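# Carry the tube rack through a self-closing door to the desk

## Task

Take the tube rack from the counter, pass it through the door that swings shut on its own, and set it on the desk standing upright with each tube seated all the way down in a hole. At the end the door must be closed, neither robot may be holding the rack, and both must have backed away. Either one robot or both may be used. The task fails if the rack or any tube touches the floor, or if a robot tips over or ends up leaning.

## Robot and tools

Robots: two identical Hello Robot Stretch 4 units, r1 and r2. Each has an omni-wheel base, a mast with a lift, an arm that telescopes forward, a three-joint wrist (yaw, pitch, roll) and a two-finger gripper. They are about 1.6 m tall, and the base rim is no more than 0.23 m from the base origin. Cameras per robot: rN_head_camera, rN_head_left_camera, rN_head_right_camera, rN_wrist_camera (N = 1 or 2). A loose object may occasionally get nudged by something external.

Frames: the base frame sits on the floor below the base centre, x forward, y left, z up. hand_pose is reported in it (a point between the open fingertips; its axes equal the base axes when all wrist joints are 0; the printed position may be slightly off). The odometry frame is the base frame as it was when the scene began. Each robot reports only in its own frames, so where the robots are relative to each other is known only from images, lidar_m and wrist_depth_mm.

execute_actions: arguments actions (a list holding one action, or empty to just read state and images) and cameras (list of camera names, or "all"; omitted or null means all, [] means none). An action is an object keyed by "r1" and/or "r2". Under each robot: "base" with exactly one command, all three being offsets from where the base last measured itself: translate_m (metres, forward +, -2 to 2), strafe_m (metres, left +, -2 to 2, no turning), rotate_rad (radians, counter-clockwise seen from above +, -3.2 to 3.2). "joints" gives absolute targets by name: lift_m 0 to 1.2 m; arm_m 0 to 0.55 m; wrist_yaw_rad -1.134 to 4.276 (0 ahead, + left, 3.14 stowed back, above 3.4 the arm may block it); wrist_pitch_rad -1.117 to 4.259 (0 level, 1.57 pointing down); wrist_roll_rad -1.117 to 4.259 (0 puts fingers level, + turns the gripper clockwise viewed from behind); gripper_m -0.038 to 0.141 m (fingertip gap; negative squeezes them together). Done tolerances: 0.004 m for lift, arm and gripper, 0.02 rad yaw and roll, 0.05 rad pitch. Optional "pace": "slow", "default", "fast", "max" (base up to 0.1/0.3/0.4/0.6 m/s and 1/2/3/4 rad/s; with the lift above 0.2 the speed is further capped, down to 0.3 m/s and 1 rad/s at 1.2). Optional "contact_limits": {"arm_m": value from 0 gentlest to 0.75 firmest, 0.5 if omitted}. Alternatively {"end_of_arm": "enable_torque"} alone, to revive wrist or gripper motors that shut off. All motions in an action start together; one action runs at most 15 s. Out-of-range joint targets are clipped and flagged; unknown keys or other bad values reject the whole call. A part or robot left out may still be driving toward its previous target. Once a result reports a stop, further motion calls in the same reply are skipped.

wait: seconds 0 to 10; nothing new is commanded; returns state and images. zoom_image: camera plus region [x0, y0, x1, y1] in pixels of that camera's latest full image, top-left origin, at most 504 x 504. finished_scene: scene number; ends the scene for good, so the goal must already be met and stable.

Result lines: base_status and joint_status say how each commanded motion finished: "done" (for the base, wheels turned the full amount even if they slipped), "off_target" (stopped short, may still push), "contact_stop_at_<key>" (hit something; that part goes slack, so a lift may sag and a base may roll), "limit_stop_at_<name>" (built-in limit), "time_out", "torque_fault" (wrist motor went limp; send enable_torque). on_its_own covers what was not commanded; there "held at" is a target, not a position. "limit_stop_at_tilt" means leaning over 6 degrees: lift, arm and wheels go slack until the lean eases. "limit_stop_at_own_body" means a joint nearly hit the robot itself; move it away. This is likely with pitch below -0.2 and roll below -0.4 or above 4. To unfold at the start, send lift_m 0.4 with wrist_yaw_rad 0. lidar_m: 12 distances in metres, 30-degree sectors, first straight ahead, going counter-clockwise (4th left, 7th rear, 10th right); "-" means nothing seen or closer than 0.25 m; it sees from about 0.15 m up, sees the other robot, may miss glass, thin legs and things behind. wrist_depth_mm: 7x7 grid of depths, 100 to 2000 mm, row by row from top left. base_odometry counts wheel turns only; heading -3.142 to 3.142, left +. If turned_by_wheels and turned_by_imu differ by over about 0.1 rad, the base likely hit or slipped. base_tilt in degrees (forward and right +), with a fixed bias up to 1.5. motor_effort in percent, + toward higher values, peak in brackets; a squeeze shows in gripper_m effort only when firm, and a load in a level gripper pushes wrist_pitch_rad effort away from 0. Wheel efforts positive mean turning right.

Gripping: command a gap smaller than the object; tighter squeezes harder and pulls it toward the wrist. Neither the reading nor "done" confirms a grasp. Fingertips pressed onto a surface can jam; lift up.

Avoid: robots pressing into each other (fails at once; no state line reports robot-robot contact, and any further drive after touching presses hard). Shared carries are risky since two bases can drift apart by up to 3 cm per metre. Turning or driving with over 1 kg held and arm_m above 0.2 can tip a robot, worse at fast paces; so can steady pushes or pulls with a high gripper or high contact limit. A level gripper holding over about 2 kg faults the wrist. Do not drop, slam or shove things, and never let rack or tubes reach the floor. The simulation runs on while you think.

Each tool is called after ">>>" by a JSON object that holds its "op" and its "data", one argument or row to a line.

## Session

>>> {"op": "execute_actions", "data": {
  "actions": []
}}

Scene clock: 0.00 s.
r1.base_odometry: x=+0.000 y=+0.000 heading=+0.000 (m, m, rad; r1's odometry frame)
r1.turned_by_wheels: +0.000 (rad since the last result)
r1.turned_by_imu: +0.000 (rad since the last result)
r1.base_tilt: forward=-0.1 right=-0.5 (deg)
r1.lidar_m: 1.16 1.16 1.36 2.50 1.17 0.97 0.83 0.82 0.90 0.76 0.76 0.92
r1.base_status: not commanded
r1.joint_positions: lift_m=+0.265 arm_m=-0.002 wrist_yaw_rad=+3.033 wrist_pitch_rad=+0.017 wrist_roll_rad=-0.004 gripper_m=+0.057
r1.joint_status: not commanded
r1.motor_effort: lift_m=+18 arm_m=+0 wrist_yaw_rad=+1 wrist_pitch_rad=-7 wrist_roll_rad=-4 gripper_m=-3 wheel_0=+0 wheel_1=+0 wheel_2=+0 (%)
r1.hand_pose: x=-0.1083 y=+0.1182 z=+0.4383 quat_wxyz=(+0.054, -0.009, -0.002, +0.998) (m; r1's base frame)
r1.wrist_depth_mm: - 142 946 1025 1118 1255 1336 / - 141 960 1025 1118 1205 1336 / 107 141 257 1025 1118 1205 1336 / 131 144 946 1008 1138 1229 1336 / 831 878 946 1025 1098 1205 1336 / 820 878 191 1008 196 1205 1336 / 831 854 931 137 1060 1160 1182
r2.base_odometry: x=+0.000 y=+0.000 heading=+0.000 (m, m, rad; r2's odometry frame)
r2.turned_by_wheels: +0.000 (rad since the last result)
r2.turned_by_imu: +0.000 (rad since the last result)
r2.base_tilt: forward=-0.8 right=+0.0 (deg)
r2.lidar_m: 1.40 1.29 1.33 0.93 0.83 0.85 1.13 1.74 1.79 1.87 1.68 1.72
r2.base_status: not commanded
r2.joint_positions: lift_m=+0.122 arm_m=+0.000 wrist_yaw_rad=+3.197 wrist_pitch_rad=+0.011 wrist_roll_rad=+0.009 gripper_m=+0.057
r2.joint_status: not commanded
r2.motor_effort: lift_m=+19 arm_m=-1 wrist_yaw_rad=-1 wrist_pitch_rad=-8 wrist_roll_rad=-1 gripper_m=-2 wheel_0=+0 wheel_1=+0 wheel_2=+0 (%)
r2.hand_pose: x=-0.1221 y=+0.0714 z=+0.2968 quat_wxyz=(-0.028, -0.006, +0.004, +1.000) (m; r2's base frame)
r2.wrist_depth_mm: - - 133 1708 1205 960 798 / - - 132 1618 1205 946 778 / - 108 132 1430 1182 931 778 / 137 133 151 1618 1182 946 778 / 210 1756 1921 1618 1182 931 768 / 211 1118 191 1182 197 917 768 / 213 282 788 133 798 778 750
pictures: r1_head_camera, r1_head_left_camera, r1_head_right_camera, r1_wrist_camera, r2_head_camera, r2_head_left_camera, r2_head_right_camera, r2_wrist_camera
Images, in order (width x height): r1_head_camera 420x560, r1_head_left_camera 420x672, r1_head_right_camera 420x672, r1_wrist_camera 616x392, r2_head_camera 420x560, r2_head_left_camera 420x672, r2_head_right_camera 420x672, r2_wrist_camera 616x392.

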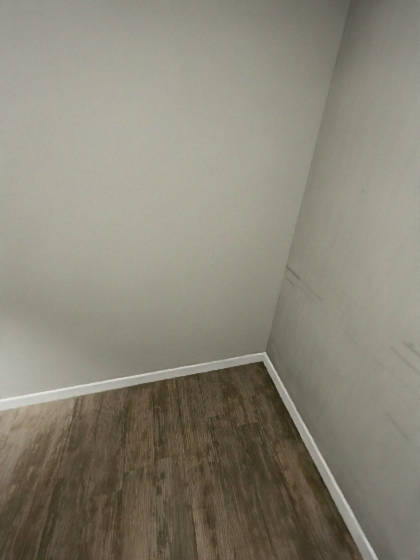

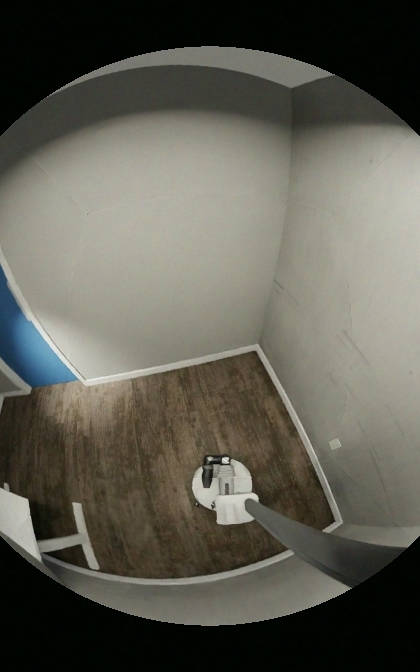

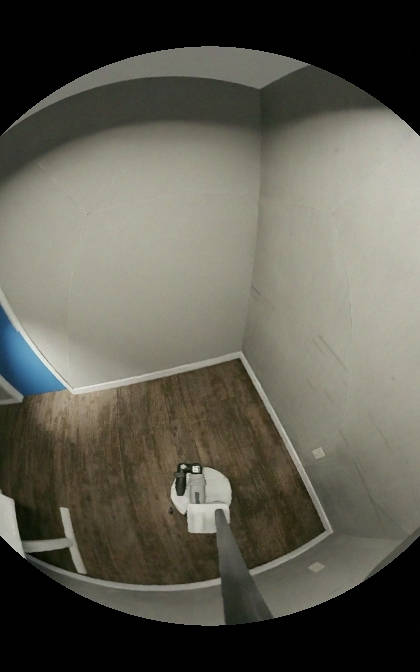

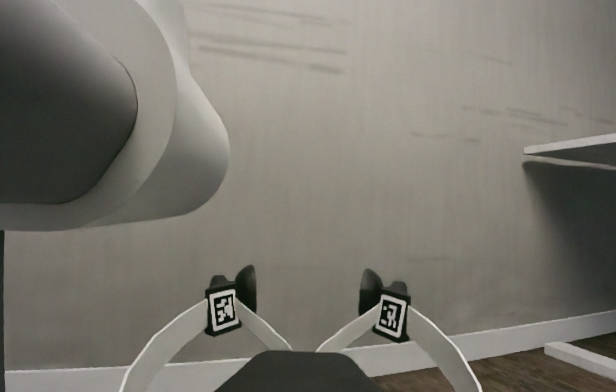

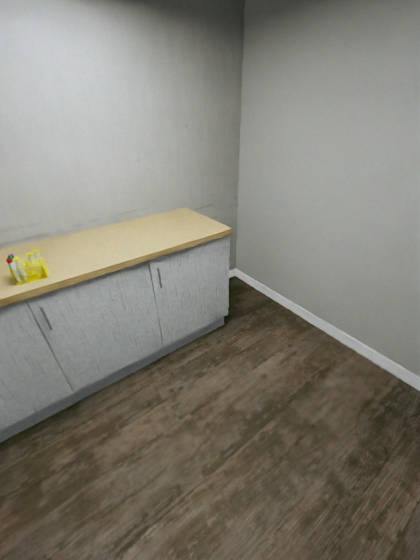

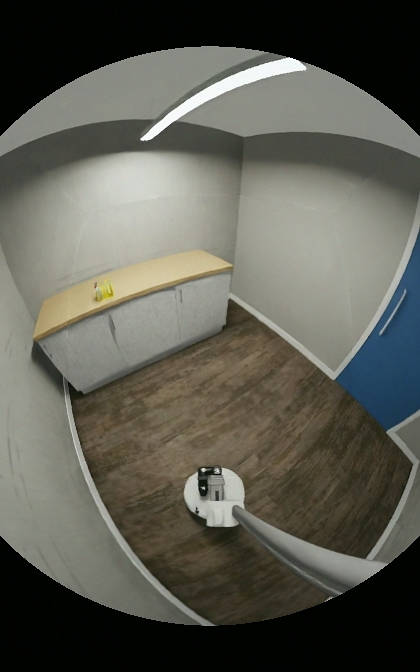

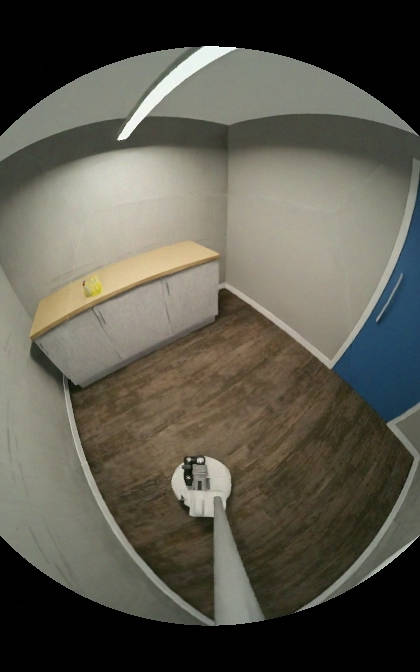

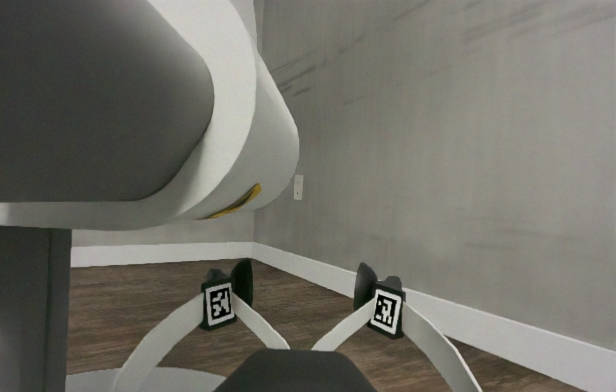

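>>> {"op": "execute_actions", "data": {
  "actions": [
    {"r1":{"base":{"rotate_rad":1.3},"joints":{"lift_m":0.5,"wrist_yaw_rad":0}},"r2":{"base":{"rotate_rad":0.52},"joints":{"lift_m":0.9,"wrist_yaw_rad":0,"gripper_m":0.12}}}
  ],
  "cameras": ["r1_head_camera","r1_head_left_camera","r2_head_camera","r2_head_left_camera","r2_wrist_camera"]
}}

Scene clock: 9.30 s.
r1.base_odometry: x=+0.000 y=+0.000 heading=+1.300 (m, m, rad; r1's odometry frame)
r1.turned_by_wheels: +1.300 (rad since the last result)
r1.turned_by_imu: +1.274 (rad since the last result)
r1.base_tilt: forward=-0.2 right=-0.4 (deg)
r1.lidar_m: 1.63 1.15 1.19 0.86 0.82 0.86 0.81 0.77 0.78 1.09 1.16 1.20
r1.base_status: done
r1.joint_positions: lift_m=+0.500 arm_m=-0.002 wrist_yaw_rad=+0.001 wrist_pitch_rad=+0.017 wrist_roll_rad=-0.004 gripper_m=+0.057
r1.joint_status: all done
r1.motor_effort: lift_m=+22(23) arm_m=+0(0) wrist_yaw_rad=-1(7) wrist_pitch_rad=-7(7) wrist_roll_rad=-4(3) gripper_m=-3(4) wheel_0=-3(5) wheel_1=-2(6) wheel_2=-1(7) (%)
r1.hand_pose: x=+0.4575 y=-0.0873 z=+0.6730 quat_wxyz=(+1.000, -0.002, +0.009, +0.000) (m; r1's base frame)
r1.wrist_depth_mm: - - - - 1576 1098 931 / - - - - 1576 1118 904 / - - - - 1576 1098 891 / - - - - 1537 1098 904 / - - - - 1537 1078 904 / - - 191 - 196 1078 891 / 1576 1464 1708 137 1499 991 904
r2.base_odometry: x=+0.000 y=+0.000 heading=+0.520 (m, m, rad; r2's odometry frame)
r2.turned_by_wheels: +0.520 (rad since the last result)
r2.turned_by_imu: +0.521 (rad since the last result)
r2.base_tilt: forward=-0.8 right=-0.1 (deg)
r2.lidar_m: 1.27 1.29 0.91 0.83 0.85 1.08 1.78 1.77 1.88 1.66 1.73 1.39
r2.base_status: done
r2.joint_positions: lift_m=+0.900 arm_m=+0.000 wrist_yaw_rad=+0.000 wrist_pitch_rad=+0.011 wrist_roll_rad=+0.009 gripper_m=+0.120
r2.joint_status: all done
r2.motor_effort: lift_m=+23(24) arm_m=+0(1) wrist_yaw_rad=-2(10) wrist_pitch_rad=-7(8) wrist_roll_rad=-1(0) gripper_m=-3(3) wheel_0=-1(5) wheel_1=+0(2) wheel_2=+0(7) (%)
r2.hand_pose: x=+0.4593 y=-0.0873 z=+1.0747 quat_wxyz=(+1.000, +0.004, +0.006, +0.000) (m; r2's base frame)
r2.wrist_depth_mm: 1576 1661 1708 1756 1756 1863 1863 / 1576 1618 1708 1756 1808 1863 1863 / 1618 1661 1708 1756 1808 1808 1863 / 1618 1661 1661 1756 1756 1808 1921 / 1229 1281 1182 1464 1576 1661 1863 / 1060 1078 1098 1138 211 1160 1182 / 1042 1078 1098 139 1138 1182 1205
pictures: r1_head_camera, r1_head_left_camera, r2_head_camera, r2_head_left_camera, r2_wrist_camera
Images, in order (width x height): r1_head_camera 420x560, r1_head_left_camera 420x672, r2_head_camera 420x560, r2_head_left_camera 420x672, r2_wrist_camera 616x392.

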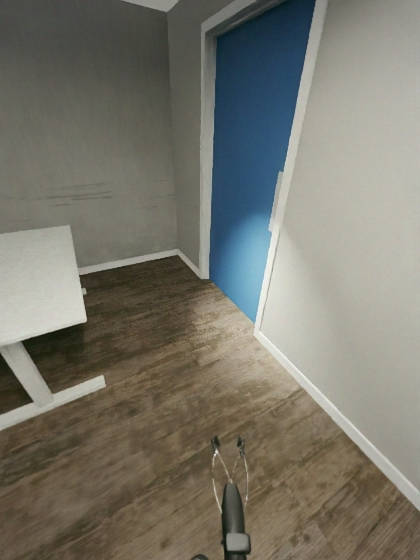

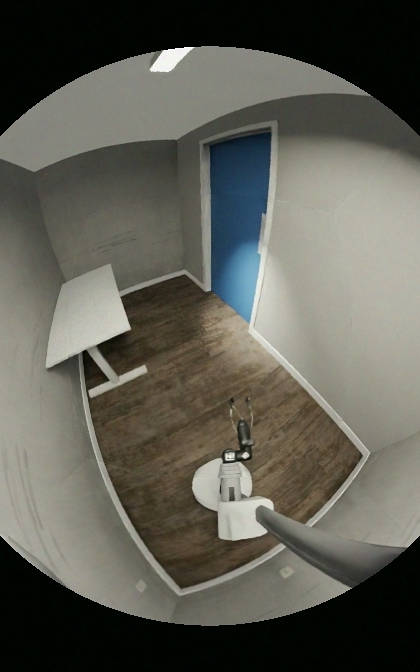

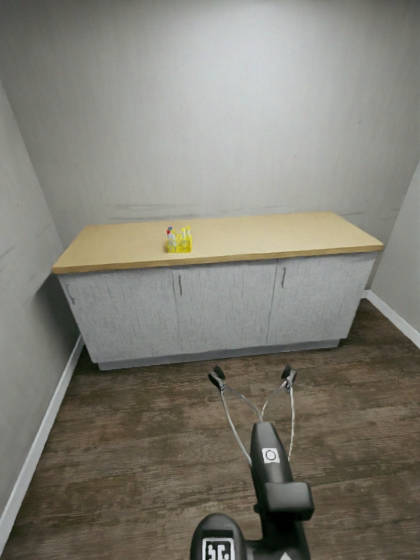

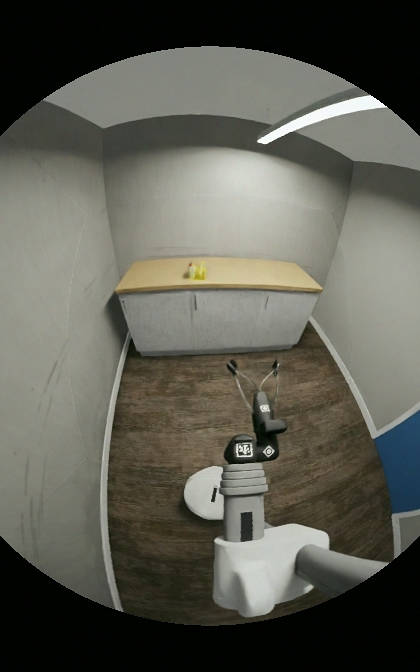

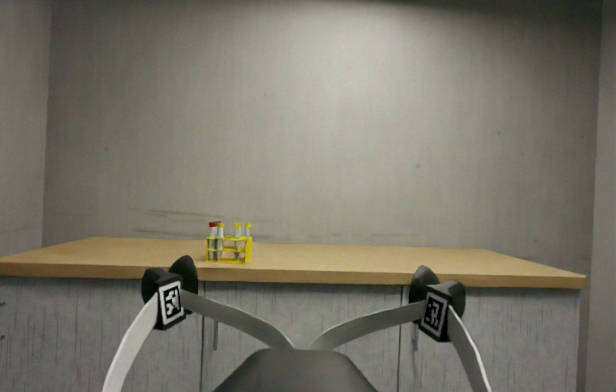

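>>> {"op": "execute_actions", "data": {
  "actions": [
    {"r2":{"base":{"strafe_m":0.26},"joints":{"lift_m":0.95}}}
  ],
  "cameras": []
}}

>>> {"op": "execute_actions", "data": {
  "actions": [
    {"r2":{"base":{"translate_m":0.65},"joints":{"wrist_pitch_rad":0.4}},"r1":{"base":{"translate_m":0.9},"joints":{"wrist_yaw_rad":3.0, "lift_m":0.4}}}
  ],
  "cameras": ["r1_head_camera","r1_head_left_camera","r2_head_camera","r2_wrist_camera"]
}}

Scene clock: 20.07 s.
r1.base_odometry: x=+0.000 y=+0.000 heading=+1.300 (m, m, rad; r1's odometry frame)
r1.turned_by_wheels: +0.000 (rad since the last result)
r1.turned_by_imu: +0.001 (rad since the last result)
r1.base_tilt: forward=-0.2 right=-0.5 (deg)
r1.lidar_m: 1.65 1.16 1.21 0.85 0.82 0.85 0.81 0.76 0.80 1.10 1.16 1.24
r1.base_status: not commanded
r1.joint_positions: lift_m=+0.500 arm_m=-0.002 wrist_yaw_rad=+0.001 wrist_pitch_rad=+0.017 wrist_roll_rad=-0.004 gripper_m=+0.057
r1.joint_status: not commanded
r1.motor_effort: lift_m=+22(21) arm_m=+0(0) wrist_yaw_rad=-1(1) wrist_pitch_rad=-7(6) wrist_roll_rad=-4(4) gripper_m=-3(4) wheel_0=-3(3) wheel_1=-2(2) wheel_2=-1(1) (%)
r1.hand_pose: x=+0.4575 y=-0.0873 z=+0.6730 quat_wxyz=(+1.000, -0.002, +0.009, +0.000) (m; r1's base frame)
r1.wrist_depth_mm: - - - - 1576 1098 931 / - - - - 1537 1118 904 / - - - - 1576 1098 904 / - - - - 1537 1098 904 / - - - - 1537 1098 891 / - - 191 - 196 1078 891 / 1576 1499 1708 137 1499 1008 904
r2.base_odometry: x=-0.129 y=+0.226 heading=+0.520 (m, m, rad; r2's odometry frame)
r2.turned_by_wheels: +0.000 (rad since the last result)
r2.turned_by_imu: -0.002 (rad since the last result)
r2.base_tilt: forward=-0.8 right=+0.0 (deg)
r2.lidar_m: 1.26 0.99 0.65 0.58 0.59 0.76 1.73 1.81 2.14 1.94 1.99 1.37
r2.base_status: done
r2.joint_positions: lift_m=+0.950 arm_m=+0.000 wrist_yaw_rad=+0.000 wrist_pitch_rad=+0.011 wrist_roll_rad=+0.009 gripper_m=+0.120
r2.joint_status: all done
r2.motor_effort: lift_m=+22(27) arm_m=-1(1) wrist_yaw_rad=-2(4) wrist_pitch_rad=-9(6) wrist_roll_rad=-1(1) gripper_m=+0(3) wheel_0=-1(9) wheel_1=+0(13) wheel_2=+0(1) (%)
r2.hand_pose: x=+0.4593 y=-0.0874 z=+1.1247 quat_wxyz=(+1.000, +0.004, +0.006, +0.000) (m; r2's base frame)
r2.wrist_depth_mm: 1160 1576 1661 1708 1756 1756 1808 / 1205 1618 1661 1708 1756 1756 1863 / 1160 1661 1661 1708 1708 1808 1808 / 1205 1661 1708 1708 1756 1808 1863 / 1229 1618 1661 1708 1708 1756 1808 / 1160 1042 1042 1078 211 1138 1182 / 1182 1042 1078 138 1118 1160 1182
pictures: none
No camera images: the call's "cameras" was empty. Leave "cameras" out to get every camera's image.

Scene clock: 24.57 s.
r1.base_odometry: x=+0.241 y=+0.867 heading=+1.300 (m, m, rad; r1's odometry frame)
r1.turned_by_wheels: +0.000 (rad since the last result)
r1.turned_by_imu: -0.003 (rad since the last result)
r1.base_tilt: forward=-0.3 right=-0.4 (deg)
r1.lidar_m: 1.13 2.19 0.71 0.63 1.27 1.33 1.62 1.55 1.02 0.74 0.69 0.76
r1.base_status: done
r1.joint_positions: lift_m=+0.400 arm_m=-0.002 wrist_yaw_rad=+3.000 wrist_pitch_rad=+0.017 wrist_roll_rad=-0.004 gripper_m=+0.057
r1.joint_status: all done
r1.motor_effort: lift_m=+16(18) arm_m=+0(0) wrist_yaw_rad=+1(6) wrist_pitch_rad=-8(7) wrist_roll_rad=-4(5) gripper_m=-5(3) wheel_0=+2(6) wheel_1=+2(5) wheel_2=+0(9) (%)
r1.hand_pose: x=-0.1042 y=+0.1273 z=+0.5735 quat_wxyz=(+0.071, -0.009, -0.001, +0.997) (m; r1's base frame)
r1.wrist_depth_mm: 140 143 1808 - 1661 1308 1118 / 107 143 1756 - 1618 1308 1098 / 111 142 1756 - 1618 1308 1098 / 138 162 1756 - 1618 1281 1078 / 1366 1576 1756 - 1576 1255 1078 / 1366 1537 191 1921 196 1281 1078 / 1336 1308 1499 137 1464 1182 1078
r2.base_odometry: x=+0.435 y=+0.549 heading=+0.520 (m, m, rad; r2's odometry frame)
r2.turned_by_wheels: +0.000 (rad since the last result)
r2.turned_by_imu: -0.003 (rad since the last result)
r2.base_tilt: forward=-0.7 right=+0.0 (deg)
r2.lidar_m: 0.63 0.65 0.70 0.66 0.68 0.86 1.85 2.50 2.03 1.88 1.02 0.69
r2.base_status: done
r2.joint_positions: lift_m=+0.950 arm_m=+0.000 wrist_yaw_rad=+0.000 wrist_pitch_rad=+0.402 wrist_roll_rad=+0.009 gripper_m=+0.120
r2.joint_status: all done
r2.motor_effort: lift_m=+22(22) arm_m=-1(0) wrist_yaw_rad=+0(1) wrist_pitch_rad=-6(6) wrist_roll_rad=-1(1) gripper_m=-4(3) wheel_0=+0(7) wheel_1=+1(6) wheel_2=+1(8) (%)
r2.hand_pose: x=+0.4363 y=-0.0874 z=+1.0151 quat_wxyz=(+0.980, +0.004, +0.200, -0.001) (m; r2's base frame)
r2.wrist_depth_mm: 891 917 931 946 960 991 1008 / 946 960 991 1008 1008 1042 1078 / 904 931 976 564 1042 1078 1118 / 591 603 621 554 654 668 691 / 459 466 477 488 492 512 521 / 504 496 512 535 210 549 569 / 539 549 559 139 585 597 621
pictures: r1_head_camera, r1_head_left_camera, r2_head_camera, r2_wrist_camera
Images, in order (width x height): r1_head_camera 420x560, r1_head_left_camera 420x672, r2_head_camera 420x560, r2_wrist_camera 616x392.

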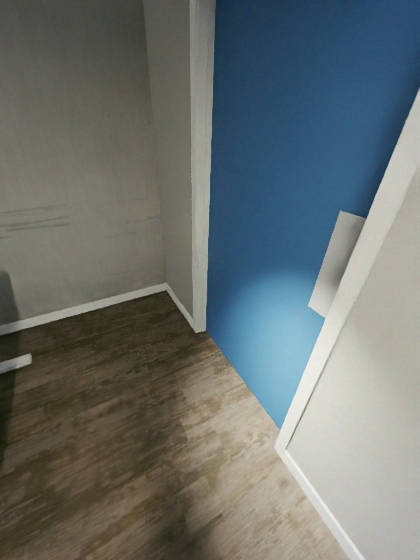

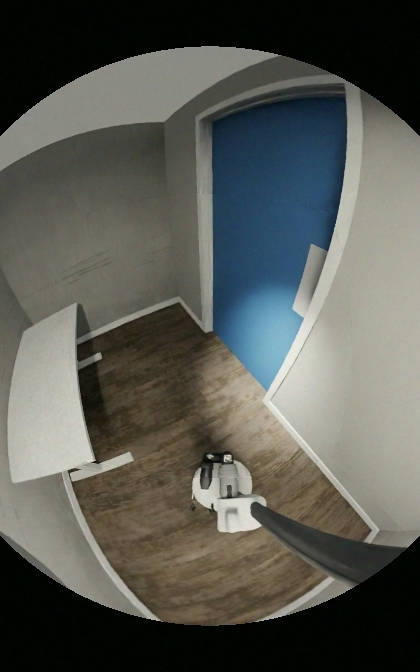

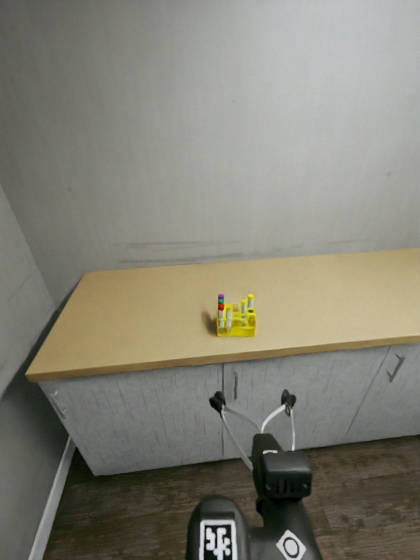

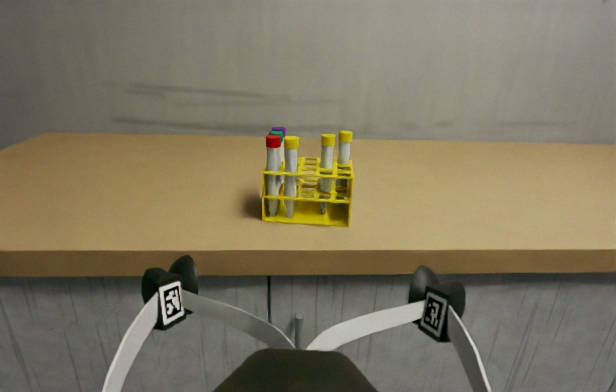

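>>> {"op": "zoom_image", "data": {
  "camera": "r2_wrist_camera",
  "region": [230,110,390,240]
}}

>>> {"op": "zoom_image", "data": {
  "camera": "r2_head_camera",
  "region": [190,275,290,355]
}}

Region (230, 110, 390, 240) of r2_wrist_camera's 616x392 image, scaled by 3.150; it fills the top 410 rows of this view, and the rest is white.

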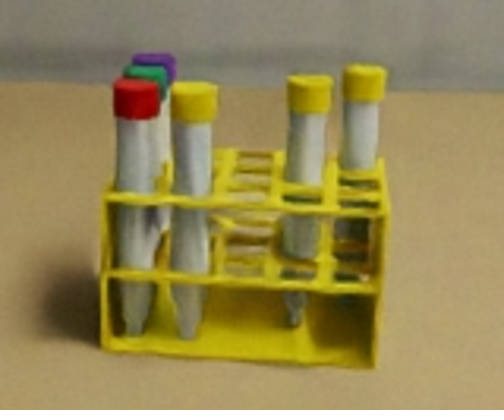

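Region (190, 275, 290, 355) of r2_head_camera's 420x560 image, scaled by 5.040, with more detail than that image has; it fills the top 403 rows of this view, and the rest is white.

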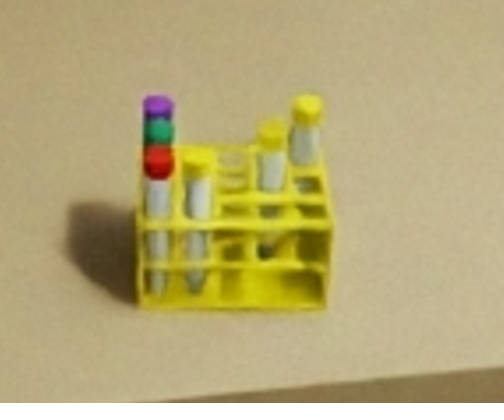

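>>> {"op": "execute_actions", "data": {
  "actions": [
    {"r2":{"joints":{"lift_m":0.8,"wrist_pitch_rad":0,"gripper_m":0.141}}}
  ],
  "cameras": ["r2_wrist_camera","r2_head_camera"]
}}

Scene clock: 34.87 s.
r1.base_odometry: x=+0.241 y=+0.867 heading=+1.300 (m, m, rad; r1's odometry frame)
r1.turned_by_wheels: +0.000 (rad since the last result)
r1.turned_by_imu: +0.001 (rad since the last result)
r1.base_tilt: forward=-0.2 right=-0.5 (deg)
r1.lidar_m: 1.13 2.20 0.74 0.66 1.28 1.34 1.63 1.53 1.06 0.75 0.70 0.75
r1.base_status: not commanded
r1.joint_positions: lift_m=+0.400 arm_m=-0.002 wrist_yaw_rad=+3.000 wrist_pitch_rad=+0.017 wrist_roll_rad=-0.004 gripper_m=+0.057
r1.joint_status: not commanded
r1.motor_effort: lift_m=+16(16) arm_m=+0(0) wrist_yaw_rad=+2(1) wrist_pitch_rad=-6(7) wrist_roll_rad=-5(4) gripper_m=-3(2) wheel_0=+3(2) wheel_1=+1(1) wheel_2=+0(0) (%)
r1.hand_pose: x=-0.1042 y=+0.1273 z=+0.5735 quat_wxyz=(+0.071, -0.009, -0.001, +0.997) (m; r1's base frame)
r1.wrist_depth_mm: 140 143 1756 - 1661 1281 1118 / 107 142 1756 - 1618 1281 1078 / 111 142 1756 - 1618 1281 1098 / 138 162 1808 - 1618 1255 1078 / 1397 1499 1756 - 1576 1281 1098 / 1366 1576 192 1921 196 1255 1078 / 1336 1308 1499 137 1464 1160 1078
r2.base_odometry: x=+0.435 y=+0.549 heading=+0.520 (m, m, rad; r2's odometry frame)
r2.turned_by_wheels: +0.000 (rad since the last result)
r2.turned_by_imu: -0.002 (rad since the last result)
r2.base_tilt: forward=-0.8 right=+0.0 (deg)
r2.lidar_m: 0.61 0.64 0.72 0.66 0.66 0.86 1.88 2.49 2.00 1.90 1.04 0.65
r2.base_status: not commanded
r2.joint_positions: lift_m=+0.800 arm_m=+0.000 wrist_yaw_rad=+0.000 wrist_pitch_rad=+0.003 wrist_roll_rad=+0.009 gripper_m=+0.141
r2.joint_status: all done
r2.motor_effort: lift_m=+14(20) arm_m=-1(1) wrist_yaw_rad=+0(1) wrist_pitch_rad=-9(15) wrist_roll_rad=+0(2) gripper_m=+0(6) wheel_0=+0(0) wheel_1=+1(1) wheel_2=+1(1) (%)
r2.hand_pose: x=+0.4593 y=-0.0874 z=+0.9778 quat_wxyz=(+1.000, +0.004, +0.001, +0.000) (m; r2's base frame)
r2.wrist_depth_mm: 1008 1008 1042 1060 1098 1118 1138 / 991 1025 1042 1042 1078 1118 1138 / 976 1008 1025 1060 1098 1118 1160 / 991 1008 1042 1042 1078 1118 1138 / 699 750 778 544 917 991 1060 / 404 210 415 424 436 216 462 / 421 430 439 132 459 469 477
pictures: r2_head_camera, r2_wrist_camera
Images, in order (width x height): r2_head_camera 420x560, r2_wrist_camera 616x392.

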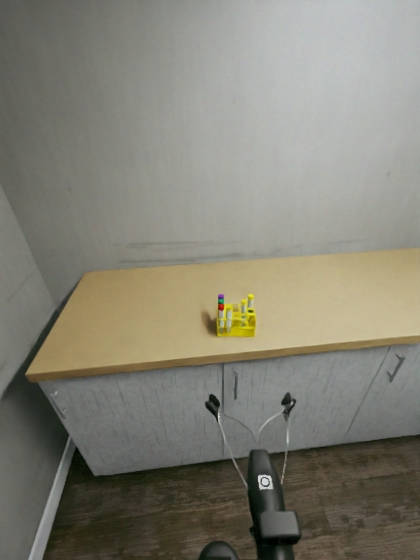

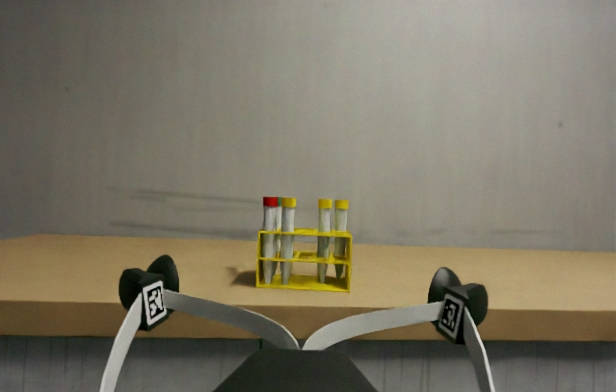

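>>> {"op": "execute_actions", "data": {
  "actions": [
    {"r2":{"joints":{"lift_m":0.765,"arm_m":0.2}}}
  ],
  "cameras": ["r2_wrist_camera","r2_head_left_camera"]
}}

Scene clock: 43.23 s.
r1.base_odometry: x=+0.241 y=+0.867 heading=+1.300 (m, m, rad; r1's odometry frame)
r1.turned_by_wheels: +0.000 (rad since the last result)
r1.turned_by_imu: +0.001 (rad since the last result)
r1.base_tilt: forward=-0.1 right=-0.5 (deg)
r1.lidar_m: 1.13 2.20 0.71 0.62 1.28 1.34 1.62 1.54 1.02 0.75 0.71 0.75
r1.base_status: not commanded
r1.joint_positions: lift_m=+0.400 arm_m=-0.002 wrist_yaw_rad=+3.000 wrist_pitch_rad=+0.017 wrist_roll_rad=-0.004 gripper_m=+0.057
r1.joint_status: not commanded
r1.motor_effort: lift_m=+16(15) arm_m=+0(0) wrist_yaw_rad=+1(2) wrist_pitch_rad=-5(8) wrist_roll_rad=-4(4) gripper_m=-6(2) wheel_0=+3(2) wheel_1=+2(1) wheel_2=+0(0) (%)
r1.hand_pose: x=-0.1042 y=+0.1273 z=+0.5735 quat_wxyz=(+0.071, -0.009, -0.001, +0.997) (m; r1's base frame)
r1.wrist_depth_mm: 140 143 1756 - 1661 1308 1118 / 107 143 1808 - 1576 1281 1118 / 111 143 1808 - 1618 1308 1078 / 138 162 1756 - 1576 1281 1078 / 1366 1537 1808 - 1576 1281 1078 / 1366 1537 191 1921 196 1281 1078 / 1336 1308 1499 137 1499 1182 1098
r2.base_odometry: x=+0.435 y=+0.549 heading=+0.520 (m, m, rad; r2's odometry frame)
r2.turned_by_wheels: +0.000 (rad since the last result)
r2.turned_by_imu: -0.002 (rad since the last result)
r2.base_tilt: forward=-0.8 right=+0.0 (deg)
r2.lidar_m: 0.63 0.62 0.72 0.66 0.67 0.86 1.85 2.50 2.01 1.88 1.03 0.72
r2.base_status: not commanded
r2.joint_positions: lift_m=+0.765 arm_m=+0.199 wrist_yaw_rad=+0.000 wrist_pitch_rad=+0.002 wrist_roll_rad=+0.009 gripper_m=+0.141
r2.joint_status: all done
r2.motor_effort: lift_m=+14(11) arm_m=+5(5) wrist_yaw_rad=+1(1) wrist_pitch_rad=-7(9) wrist_roll_rad=-1(1) gripper_m=-2(1) wheel_0=+0(0) wheel_1=+1(1) wheel_2=+1(1) (%)
r2.hand_pose: x=+0.6585 y=-0.0874 z=+0.9429 quat_wxyz=(+1.000, +0.004, +0.001, +0.000) (m; r2's base frame)
r2.wrist_depth_mm: 809 809 842 866 891 904 917 / 798 820 842 866 891 891 931 / 798 820 831 866 878 904 931 / 798 820 831 854 878 917 917 / 492 525 397 362 525 691 741 / 264 210 238 293 252 216 324 / 213 218 221 132 232 236 241
pictures: r2_head_left_camera, r2_wrist_camera
Images, in order (width x height): r2_head_left_camera 420x672, r2_wrist_camera 616x392.

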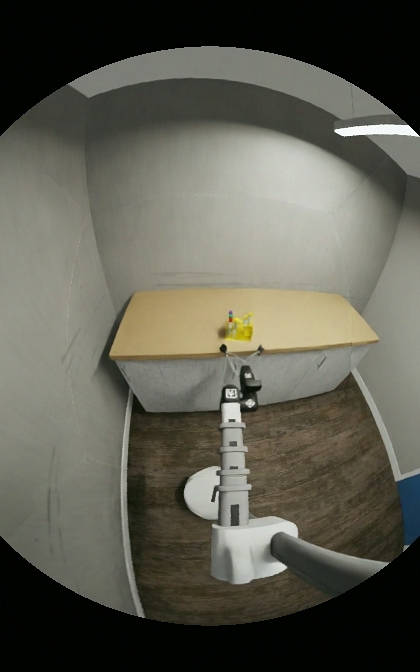

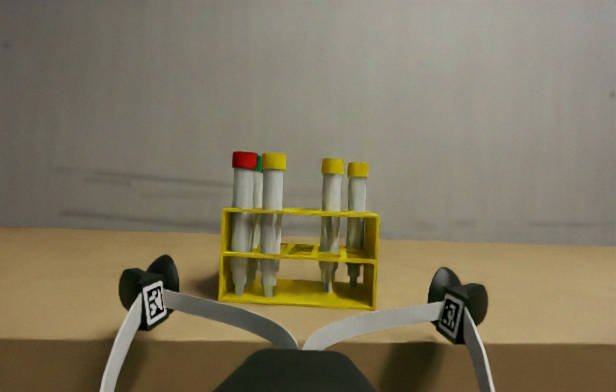

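>>> {"op": "execute_actions", "data": {
  "actions": [
    {"r2":{"joints":{"arm_m":0.31},"pace":"slow"}}
  ],
  "cameras": ["r2_wrist_camera","r2_head_camera"]
}}

Scene clock: 48.70 s.
r1.base_odometry: x=+0.241 y=+0.867 heading=+1.300 (m, m, rad; r1's odometry frame)
r1.turned_by_wheels: +0.000 (rad since the last result)
r1.turned_by_imu: +0.001 (rad since the last result)
r1.base_tilt: forward=-0.2 right=-0.5 (deg)
r1.lidar_m: 1.17 2.17 0.72 0.65 1.28 1.34 1.61 1.53 1.05 0.76 0.71 0.75
r1.base_status: not commanded
r1.joint_positions: lift_m=+0.400 arm_m=-0.002 wrist_yaw_rad=+3.000 wrist_pitch_rad=+0.017 wrist_roll_rad=-0.004 gripper_m=+0.057
r1.joint_status: not commanded
r1.motor_effort: lift_m=+15(16) arm_m=+0(0) wrist_yaw_rad=+1(1) wrist_pitch_rad=-7(8) wrist_roll_rad=-4(4) gripper_m=-5(5) wheel_0=+2(2) wheel_1=+2(1) wheel_2=+0(0) (%)
r1.hand_pose: x=-0.1042 y=+0.1273 z=+0.5735 quat_wxyz=(+0.071, -0.009, -0.001, +0.997) (m; r1's base frame)
r1.wrist_depth_mm: 140 143 1808 - 1661 1308 1118 / 107 142 1808 - 1618 1281 1098 / 111 142 1808 - 1661 1255 1078 / 138 162 1808 - 1618 1281 1078 / 1366 1537 1756 - 1618 1281 1078 / 1397 1576 191 1921 196 1281 1078 / 1336 1308 1499 137 1464 1182 1060
r2.base_odometry: x=+0.435 y=+0.549 heading=+0.520 (m, m, rad; r2's odometry frame)
r2.turned_by_wheels: +0.000 (rad since the last result)
r2.turned_by_imu: -0.002 (rad since the last result)
r2.base_tilt: forward=-0.7 right=+0.0 (deg)
r2.lidar_m: 0.62 0.64 0.71 0.65 0.68 0.87 1.87 2.49 2.02 1.90 1.01 0.68
r2.base_status: not commanded
r2.joint_positions: lift_m=+0.765 arm_m=+0.309 wrist_yaw_rad=+0.000 wrist_pitch_rad=+0.002 wrist_roll_rad=+0.009 gripper_m=+0.141
r2.joint_status: all done
r2.motor_effort: lift_m=+14(14) arm_m=+5(6) wrist_yaw_rad=+0(0) wrist_pitch_rad=-8(5) wrist_roll_rad=-2(1) gripper_m=+1(1) wheel_0=+0(0) wheel_1=+1(1) wheel_2=+1(1) (%)
r2.hand_pose: x=+0.7684 y=-0.0874 z=+0.9429 quat_wxyz=(+1.000, +0.004, +0.001, +0.000) (m; r2's base frame)
r2.wrist_depth_mm: 699 707 732 750 768 788 809 / 699 707 741 750 768 788 798 / 691 715 200 741 768 778 809 / 699 715 198 741 768 798 798 / 492 517 199 268 247 683 741 / 263 193 192 253 190 211 322 / 180 183 191 132 190 190 205
pictures: r2_head_camera, r2_wrist_camera
Images, in order (width x height): r2_head_camera 420x560, r2_wrist_camera 616x392.

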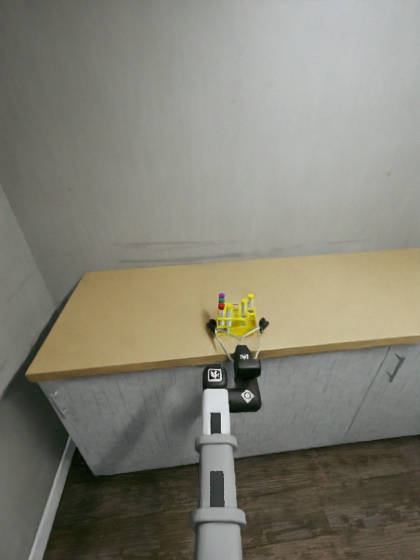

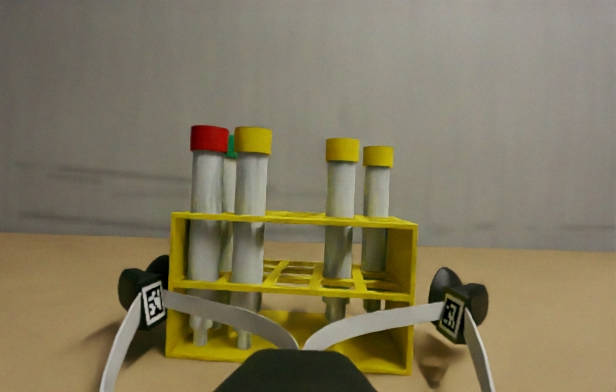

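>>> {"op": "execute_actions", "data": {
  "actions": [
    {"r2":{"joints":{"arm_m":0.345},"base":{"strafe_m":0.005},"pace":"slow"}}
  ],
  "cameras": ["r2_wrist_camera"]
}}

>>> {"op": "execute_actions", "data": {
  "actions": [
    {"r2":{"joints":{"gripper_m":0.06}}}
  ],
  "cameras": ["r2_wrist_camera"]
}}

>>> {"op": "execute_actions", "data": {
  "actions": [
    {"r2":{"joints":{"lift_m":0.8},"pace":"slow"}}
  ],
  "cameras": ["r2_wrist_camera","r2_head_camera"]
}}

Scene clock: 53.83 s.
r1.base_odometry: x=+0.241 y=+0.867 heading=+1.300 (m, m, rad; r1's odometry frame)
r1.turned_by_wheels: +0.000 (rad since the last result)
r1.turned_by_imu: +0.001 (rad since the last result)
r1.base_tilt: forward=-0.2 right=-0.5 (deg)
r1.lidar_m: 1.14 2.19 0.71 0.64 1.27 1.34 1.61 1.54 1.04 0.74 0.70 0.74
r1.base_status: not commanded
r1.joint_positions: lift_m=+0.400 arm_m=-0.002 wrist_yaw_rad=+3.000 wrist_pitch_rad=+0.017 wrist_roll_rad=-0.004 gripper_m=+0.057
r1.joint_status: not commanded
r1.motor_effort: lift_m=+16(15) arm_m=+0(0) wrist_yaw_rad=+1(2) wrist_pitch_rad=-6(7) wrist_roll_rad=-4(4) gripper_m=-5(2) wheel_0=+2(2) wheel_1=+1(2) wheel_2=+0(0) (%)
r1.hand_pose: x=-0.1042 y=+0.1273 z=+0.5735 quat_wxyz=(+0.071, -0.009, -0.001, +0.997) (m; r1's base frame)
r1.wrist_depth_mm: 140 143 1756 - 1618 1308 1118 / 107 143 1756 - 1618 1308 1098 / 111 142 1808 - 1618 1308 1078 / 137 162 1756 - 1576 1281 1098 / 1397 1576 1756 - 1618 1255 1078 / 1397 1537 191 1921 196 1281 1078 / 1336 1308 1499 137 1430 1182 1098
r2.base_odometry: x=+0.433 y=+0.553 heading=+0.520 (m, m, rad; r2's odometry frame)
r2.turned_by_wheels: +0.000 (rad since the last result)
r2.turned_by_imu: -0.002 (rad since the last result)
r2.base_tilt: forward=-0.7 right=+0.0 (deg)
r2.lidar_m: 0.61 0.63 0.71 0.64 0.66 0.86 1.87 2.48 2.01 1.89 1.04 0.67
r2.base_status: done
r2.joint_positions: lift_m=+0.765 arm_m=+0.344 wrist_yaw_rad=+0.000 wrist_pitch_rad=+0.002 wrist_roll_rad=+0.009 gripper_m=+0.141
r2.joint_status: all done
r2.motor_effort: lift_m=+14(14) arm_m=+5(6) wrist_yaw_rad=-1(1) wrist_pitch_rad=-8(7) wrist_roll_rad=+0(1) gripper_m=+3(2) wheel_0=-2(6) wheel_1=+1(3) wheel_2=+0(0) (%)
r2.hand_pose: x=+0.8034 y=-0.0874 z=+0.9429 quat_wxyz=(+1.000, +0.004, +0.001, +0.000) (m; r2's base frame)
r2.wrist_depth_mm: 661 683 699 707 732 750 768 / 668 676 691 715 732 750 768 / 668 683 201 707 732 750 759 / 661 676 198 707 732 750 768 / 488 521 199 267 246 683 768 / 263 193 191 252 190 211 320 / 180 182 191 132 190 189 206
pictures: r2_wrist_camera
Images, in order (width x height): r2_wrist_camera 616x392.

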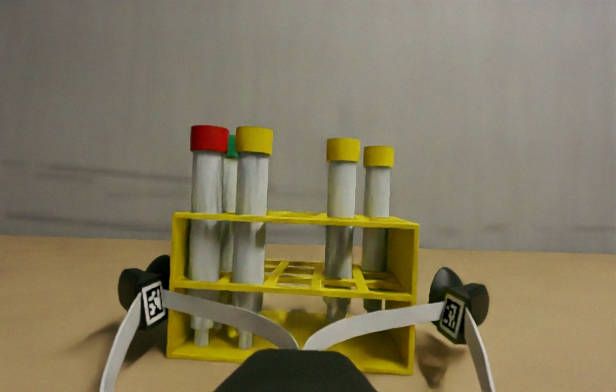

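Scene clock: 55.67 s.
r1.base_odometry: x=+0.241 y=+0.867 heading=+1.300 (m, m, rad; r1's odometry frame)
r1.turned_by_wheels: +0.000 (rad since the last result)
r1.turned_by_imu: +0.000 (rad since the last result)
r1.base_tilt: forward=-0.2 right=-0.5 (deg)
r1.lidar_m: 1.13 2.19 0.71 0.63 1.27 1.32 1.61 1.55 1.05 0.75 0.70 0.76
r1.base_status: not commanded
r1.joint_positions: lift_m=+0.400 arm_m=-0.002 wrist_yaw_rad=+3.000 wrist_pitch_rad=+0.017 wrist_roll_rad=-0.004 gripper_m=+0.057
r1.joint_status: not commanded
r1.motor_effort: lift_m=+15(16) arm_m=+0(0) wrist_yaw_rad=+1(1) wrist_pitch_rad=-8(7) wrist_roll_rad=-5(4) gripper_m=-3(4) wheel_0=+2(2) wheel_1=+2(1) wheel_2=+0(0) (%)
r1.hand_pose: x=-0.1042 y=+0.1273 z=+0.5735 quat_wxyz=(+0.071, -0.009, -0.001, +0.997) (m; r1's base frame)
r1.wrist_depth_mm: 140 143 1808 - 1661 1281 1138 / 107 143 1808 - 1618 1281 1078 / 111 142 1808 - 1661 1308 1098 / 137 162 1756 - 1576 1281 1078 / 1397 1537 1808 - 1618 1281 1078 / 1397 1537 192 1921 195 1281 1078 / 1336 1336 1499 137 1464 1182 1098
r2.base_odometry: x=+0.433 y=+0.553 heading=+0.520 (m, m, rad; r2's odometry frame)
r2.turned_by_wheels: +0.000 (rad since the last result)
r2.turned_by_imu: -0.001 (rad since the last result)
r2.base_tilt: forward=-0.8 right=+0.0 (deg)
r2.lidar_m: 0.60 0.64 0.74 0.66 0.66 0.88 1.84 2.50 1.99 1.89 1.02 0.69
r2.base_status: not commanded
r2.joint_positions: lift_m=+0.765 arm_m=+0.344 wrist_yaw_rad=+0.000 wrist_pitch_rad=+0.002 wrist_roll_rad=+0.009 gripper_m=+0.061
r2.joint_status: all done
r2.motor_effort: lift_m=+14(14) arm_m=+5(5) wrist_yaw_rad=-1(1) wrist_pitch_rad=-7(9) wrist_roll_rad=-2(2) gripper_m=-28(24) wheel_0=-2(2) wheel_1=+1(1) wheel_2=+0(0) (%)
r2.hand_pose: x=+0.8034 y=-0.0874 z=+0.9429 quat_wxyz=(+1.000, +0.004, +0.001, +0.000) (m; r2's base frame)
r2.wrist_depth_mm: 668 683 699 715 732 750 768 / 668 683 699 715 732 750 768 / 668 683 180 707 732 750 759 / 668 683 179 715 240 750 768 / 492 508 180 492 206 683 768 / 263 173 179 211 211 183 320 / 170 182 172 202 171 178 191
pictures: r2_wrist_camera
Images, in order (width x height): r2_wrist_camera 616x392.

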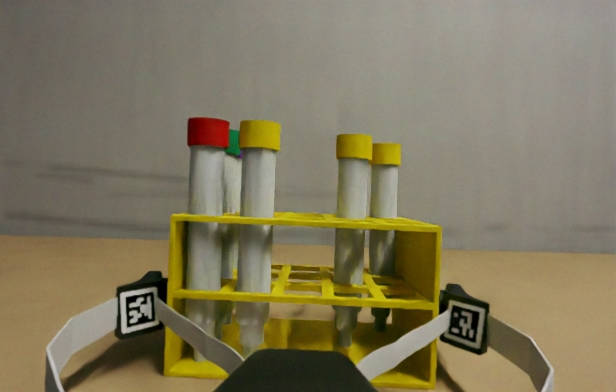

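Scene clock: 56.80 s.
r1.base_odometry: x=+0.241 y=+0.867 heading=+1.300 (m, m, rad; r1's odometry frame)
r1.turned_by_wheels: +0.000 (rad since the last result)
r1.turned_by_imu: +0.000 (rad since the last result)
r1.base_tilt: forward=-0.2 right=-0.5 (deg)
r1.lidar_m: 1.14 2.19 0.74 0.64 1.27 1.35 1.61 1.54 1.04 0.76 0.71 0.74
r1.base_status: not commanded
r1.joint_positions: lift_m=+0.400 arm_m=-0.002 wrist_yaw_rad=+3.000 wrist_pitch_rad=+0.017 wrist_roll_rad=-0.004 gripper_m=+0.057
r1.joint_status: not commanded
r1.motor_effort: lift_m=+16(16) arm_m=+0(0) wrist_yaw_rad=+2(1) wrist_pitch_rad=-7(6) wrist_roll_rad=-5(4) gripper_m=-5(2) wheel_0=+2(2) wheel_1=+2(2) wheel_2=+0(0) (%)
r1.hand_pose: x=-0.1042 y=+0.1273 z=+0.5735 quat_wxyz=(+0.071, -0.009, -0.001, +0.997) (m; r1's base frame)
r1.wrist_depth_mm: 140 143 1808 - 1618 1308 1138 / 107 143 1808 - 1661 1308 1098 / 111 143 1808 - 1618 1281 1098 / 138 162 1756 - 1618 1281 1078 / 1397 1537 1756 - 1576 1281 1078 / 1366 1537 191 1921 195 1255 1060 / 1308 1308 1499 137 1464 1160 1060
r2.base_odometry: x=+0.433 y=+0.553 heading=+0.520 (m, m, rad; r2's odometry frame)
r2.turned_by_wheels: +0.000 (rad since the last result)
r2.turned_by_imu: +0.000 (rad since the last result)
r2.base_tilt: forward=-0.8 right=+0.0 (deg)
r2.lidar_m: 0.62 0.63 0.72 0.66 0.67 0.86 1.88 2.49 2.01 1.89 1.02 0.67
r2.base_status: not commanded
r2.joint_positions: lift_m=+0.800 arm_m=+0.344 wrist_yaw_rad=+0.000 wrist_pitch_rad=+0.003 wrist_roll_rad=+0.009 gripper_m=+0.061
r2.joint_status: all done
r2.motor_effort: lift_m=+24(28) arm_m=+5(5) wrist_yaw_rad=-1(0) wrist_pitch_rad=-9(11) wrist_roll_rad=+0(1) gripper_m=-26(25) wheel_0=-2(2) wheel_1=+1(1) wheel_2=+0(0) (%)
r2.hand_pose: x=+0.8034 y=-0.0874 z=+0.9768 quat_wxyz=(+1.000, +0.004, +0.002, +0.000) (m; r2's base frame)
r2.wrist_depth_mm: 668 683 699 715 732 750 768 / 668 683 699 715 732 750 768 / 661 676 182 707 723 750 768 / 668 683 181 699 723 750 768 / 654 668 180 683 206 741 768 / 362 173 179 210 211 185 445 / 236 252 176 202 171 245 266
pictures: r2_head_camera, r2_wrist_camera
Images, in order (width x height): r2_head_camera 420x560, r2_wrist_camera 616x392.

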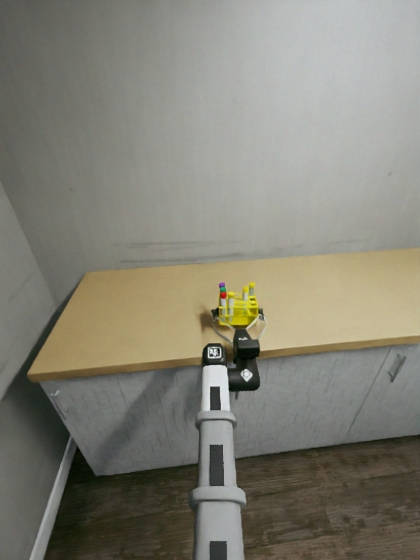

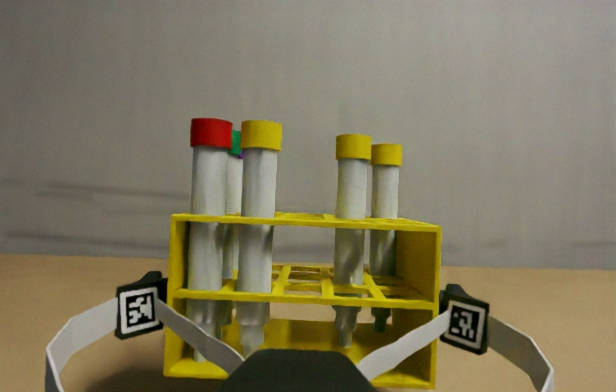

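>>> {"op": "execute_actions", "data": {
  "actions": [
    {"r2":{"joints":{"arm_m":0.0},"pace":"slow"},"r1":{"base":{"rotate_rad":0.53}}}
  ],
  "cameras": []
}}

>>> {"op": "execute_actions", "data": {
  "actions": [
    {"r2":{"base":{"translate_m":-0.3},"pace":"slow"},"r1":{"base":{"translate_m":0.8}}}
  ],
  "cameras": ["r1_head_camera","r1_head_right_camera","r2_wrist_camera","r2_head_right_camera"]
}}

Scene clock: 67.33 s.
r1.base_odometry: x=+0.241 y=+0.867 heading=+1.830 (m, m, rad; r1's odometry frame)
r1.turned_by_wheels: +0.530 (rad since the last result)
r1.turned_by_imu: +0.521 (rad since the last result)
r1.base_tilt: forward=-0.2 right=-0.5 (deg)
r1.lidar_m: 2.20 0.73 0.62 1.28 1.33 1.61 1.54 1.02 0.74 0.71 0.76 1.15
r1.base_status: done
r1.joint_positions: lift_m=+0.400 arm_m=-0.002 wrist_yaw_rad=+3.000 wrist_pitch_rad=+0.017 wrist_roll_rad=-0.004 gripper_m=+0.057
r1.joint_status: not commanded
r1.motor_effort: lift_m=+16(16) arm_m=+0(0) wrist_yaw_rad=+1(2) wrist_pitch_rad=-8(9) wrist_roll_rad=-3(3) gripper_m=-4(5) wheel_0=-1(5) wheel_1=+0(7) wheel_2=+0(8) (%)
r1.hand_pose: x=-0.1042 y=+0.1273 z=+0.5735 quat_wxyz=(+0.071, -0.009, -0.001, +0.997) (m; r1's base frame)
r1.wrist_depth_mm: 140 143 1661 1708 1756 1756 1499 / 107 142 1618 1661 1756 1808 1464 / 111 142 1661 1708 1708 1756 1464 / 138 162 1576 1661 1708 1756 1499 / 1366 1618 1618 1661 1661 1756 1464 / 1397 1576 191 1618 196 1708 1464 / 1308 1336 1499 137 1464 1464 1430
r2.base_odometry: x=+0.433 y=+0.553 heading=+0.520 (m, m, rad; r2's odometry frame)
r2.turned_by_wheels: +0.000 (rad since the last result)
r2.turned_by_imu: -0.004 (rad since the last result)
r2.base_tilt: forward=-0.8 right=+0.0 (deg)
r2.lidar_m: 0.38 0.62 0.73 0.65 0.68 0.86 1.84 2.50 2.00 1.91 1.04 0.47
r2.base_status: not commanded
r2.joint_positions: lift_m=+0.800 arm_m=+0.001 wrist_yaw_rad=+0.000 wrist_pitch_rad=+0.004 wrist_roll_rad=+0.009 gripper_m=+0.061
r2.joint_status: all done
r2.motor_effort: lift_m=+24(24) arm_m=-5(5) wrist_yaw_rad=+0(0) wrist_pitch_rad=-10(10) wrist_roll_rad=-1(0) gripper_m=-25(28) wheel_0=-2(2) wheel_1=+1(1) wheel_2=+0(0) (%)
r2.hand_pose: x=+0.4604 y=-0.0874 z=+0.9768 quat_wxyz=(+1.000, +0.004, +0.002, +0.000) (m; r2's base frame)
r2.wrist_depth_mm: 991 1008 1025 1060 1098 1098 1160 / 991 1008 1025 1078 1078 1098 1138 / 991 1008 182 1060 1098 1118 1138 / 976 1008 181 1042 1060 1098 1138 / 691 715 180 691 206 960 1060 / 402 173 179 211 211 184 455 / 418 427 176 202 171 466 477
pictures: none
No camera images: the call's "cameras" was empty. Leave "cameras" out to get every camera's image.

Scene clock: 71.60 s.
r1.base_odometry: x=+0.036 y=+1.640 heading=+1.830 (m, m, rad; r1's odometry frame)
r1.turned_by_wheels: +0.000 (rad since the last result)
r1.turned_by_imu: -0.003 (rad since the last result)
r1.base_tilt: forward=-0.2 right=-0.5 (deg)
r1.lidar_m: 1.39 0.73 0.53 0.47 0.51 1.83 2.34 1.03 0.82 0.78 0.83 1.04
r1.base_status: done
r1.joint_positions: lift_m=+0.400 arm_m=-0.002 wrist_yaw_rad=+3.000 wrist_pitch_rad=+0.017 wrist_roll_rad=-0.004 gripper_m=+0.057
r1.joint_status: not commanded
r1.motor_effort: lift_m=+16(16) arm_m=+0(0) wrist_yaw_rad=+1(1) wrist_pitch_rad=-8(7) wrist_roll_rad=-4(5) gripper_m=-5(4) wheel_0=+0(5) wheel_1=+0(6) wheel_2=+1(10) (%)
r1.hand_pose: x=-0.1042 y=+0.1273 z=+0.5734 quat_wxyz=(+0.071, -0.009, -0.001, +0.997) (m; r1's base frame)
r1.wrist_depth_mm: 140 143 - - - - 1499 / 107 143 - - - - 1499 / 111 142 - - - - 1397 / 138 162 - - - - 1499 / 1397 - - - - - 1430 / 1397 1921 191 - 196 1863 1430 / 1308 1308 1499 137 1499 1430 1397
r2.base_odometry: x=+0.172 y=+0.404 heading=+0.520 (m, m, rad; r2's odometry frame)
r2.turned_by_wheels: +0.000 (rad since the last result)
r2.turned_by_imu: -0.001 (rad since the last result)
r2.base_tilt: forward=-0.8 right=+0.0 (deg)
r2.lidar_m: 0.39 0.93 0.68 0.61 0.64 0.81 1.76 2.18 2.09 1.93 1.48 0.47
r2.base_status: done
r2.joint_positions: lift_m=+0.800 arm_m=+0.001 wrist_yaw_rad=+0.000 wrist_pitch_rad=+0.004 wrist_roll_rad=+0.009 gripper_m=+0.061
r2.joint_status: not commanded
r2.motor_effort: lift_m=+24(24) arm_m=-5(6) wrist_yaw_rad=-1(2) wrist_pitch_rad=-11(10) wrist_roll_rad=-1(2) gripper_m=-25(30) wheel_0=-3(5) wheel_1=-1(1) wheel_2=+2(5) (%)
r2.hand_pose: x=+0.4603 y=-0.0874 z=+0.9768 quat_wxyz=(+1.000, +0.004, +0.002, +0.000) (m; r2's base frame)
r2.wrist_depth_mm: 1205 1308 1308 1366 1397 1430 1430 / 1255 1281 1336 1366 1366 1430 1464 / 1255 1308 182 1336 1366 1430 1464 / 1281 1308 181 1336 1397 1430 1464 / 707 723 180 723 206 976 1042 / 699 173 179 210 211 184 798 / 699 715 176 202 171 768 798
pictures: r1_head_camera, r1_head_right_camera, r2_head_right_camera, r2_wrist_camera
Images, in order (width x height): r1_head_camera 420x560, r1_head_right_camera 420x672, r2_head_right_camera 420x672, r2_wrist_camera 616x392.

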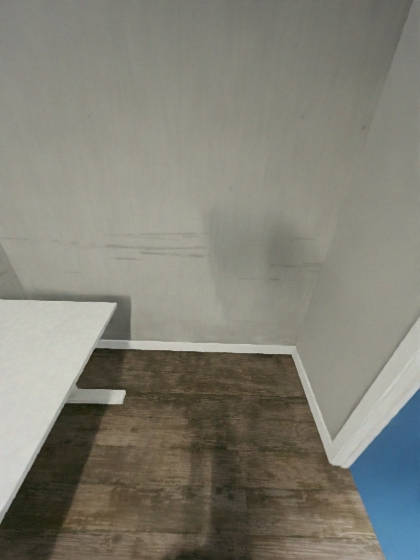

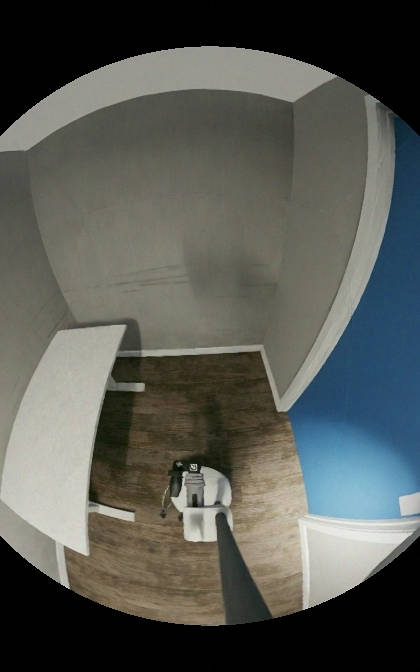

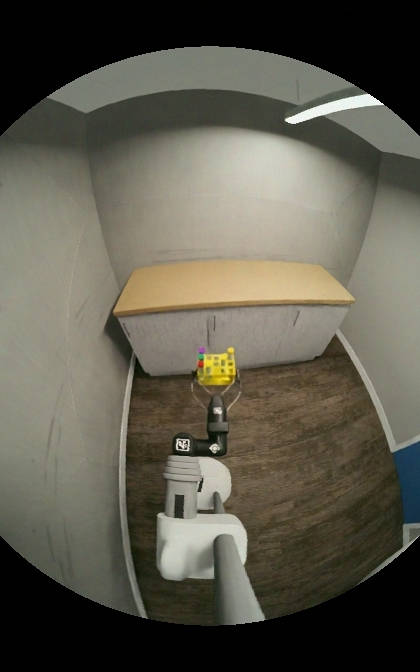

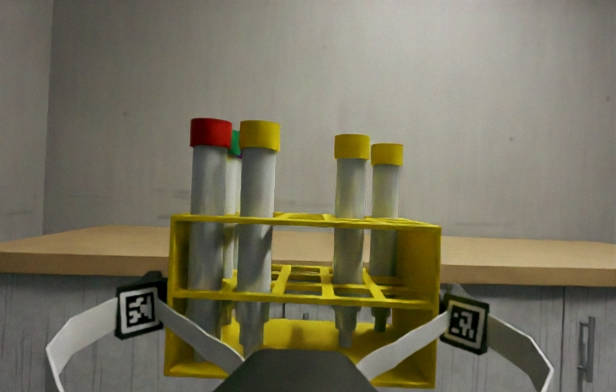

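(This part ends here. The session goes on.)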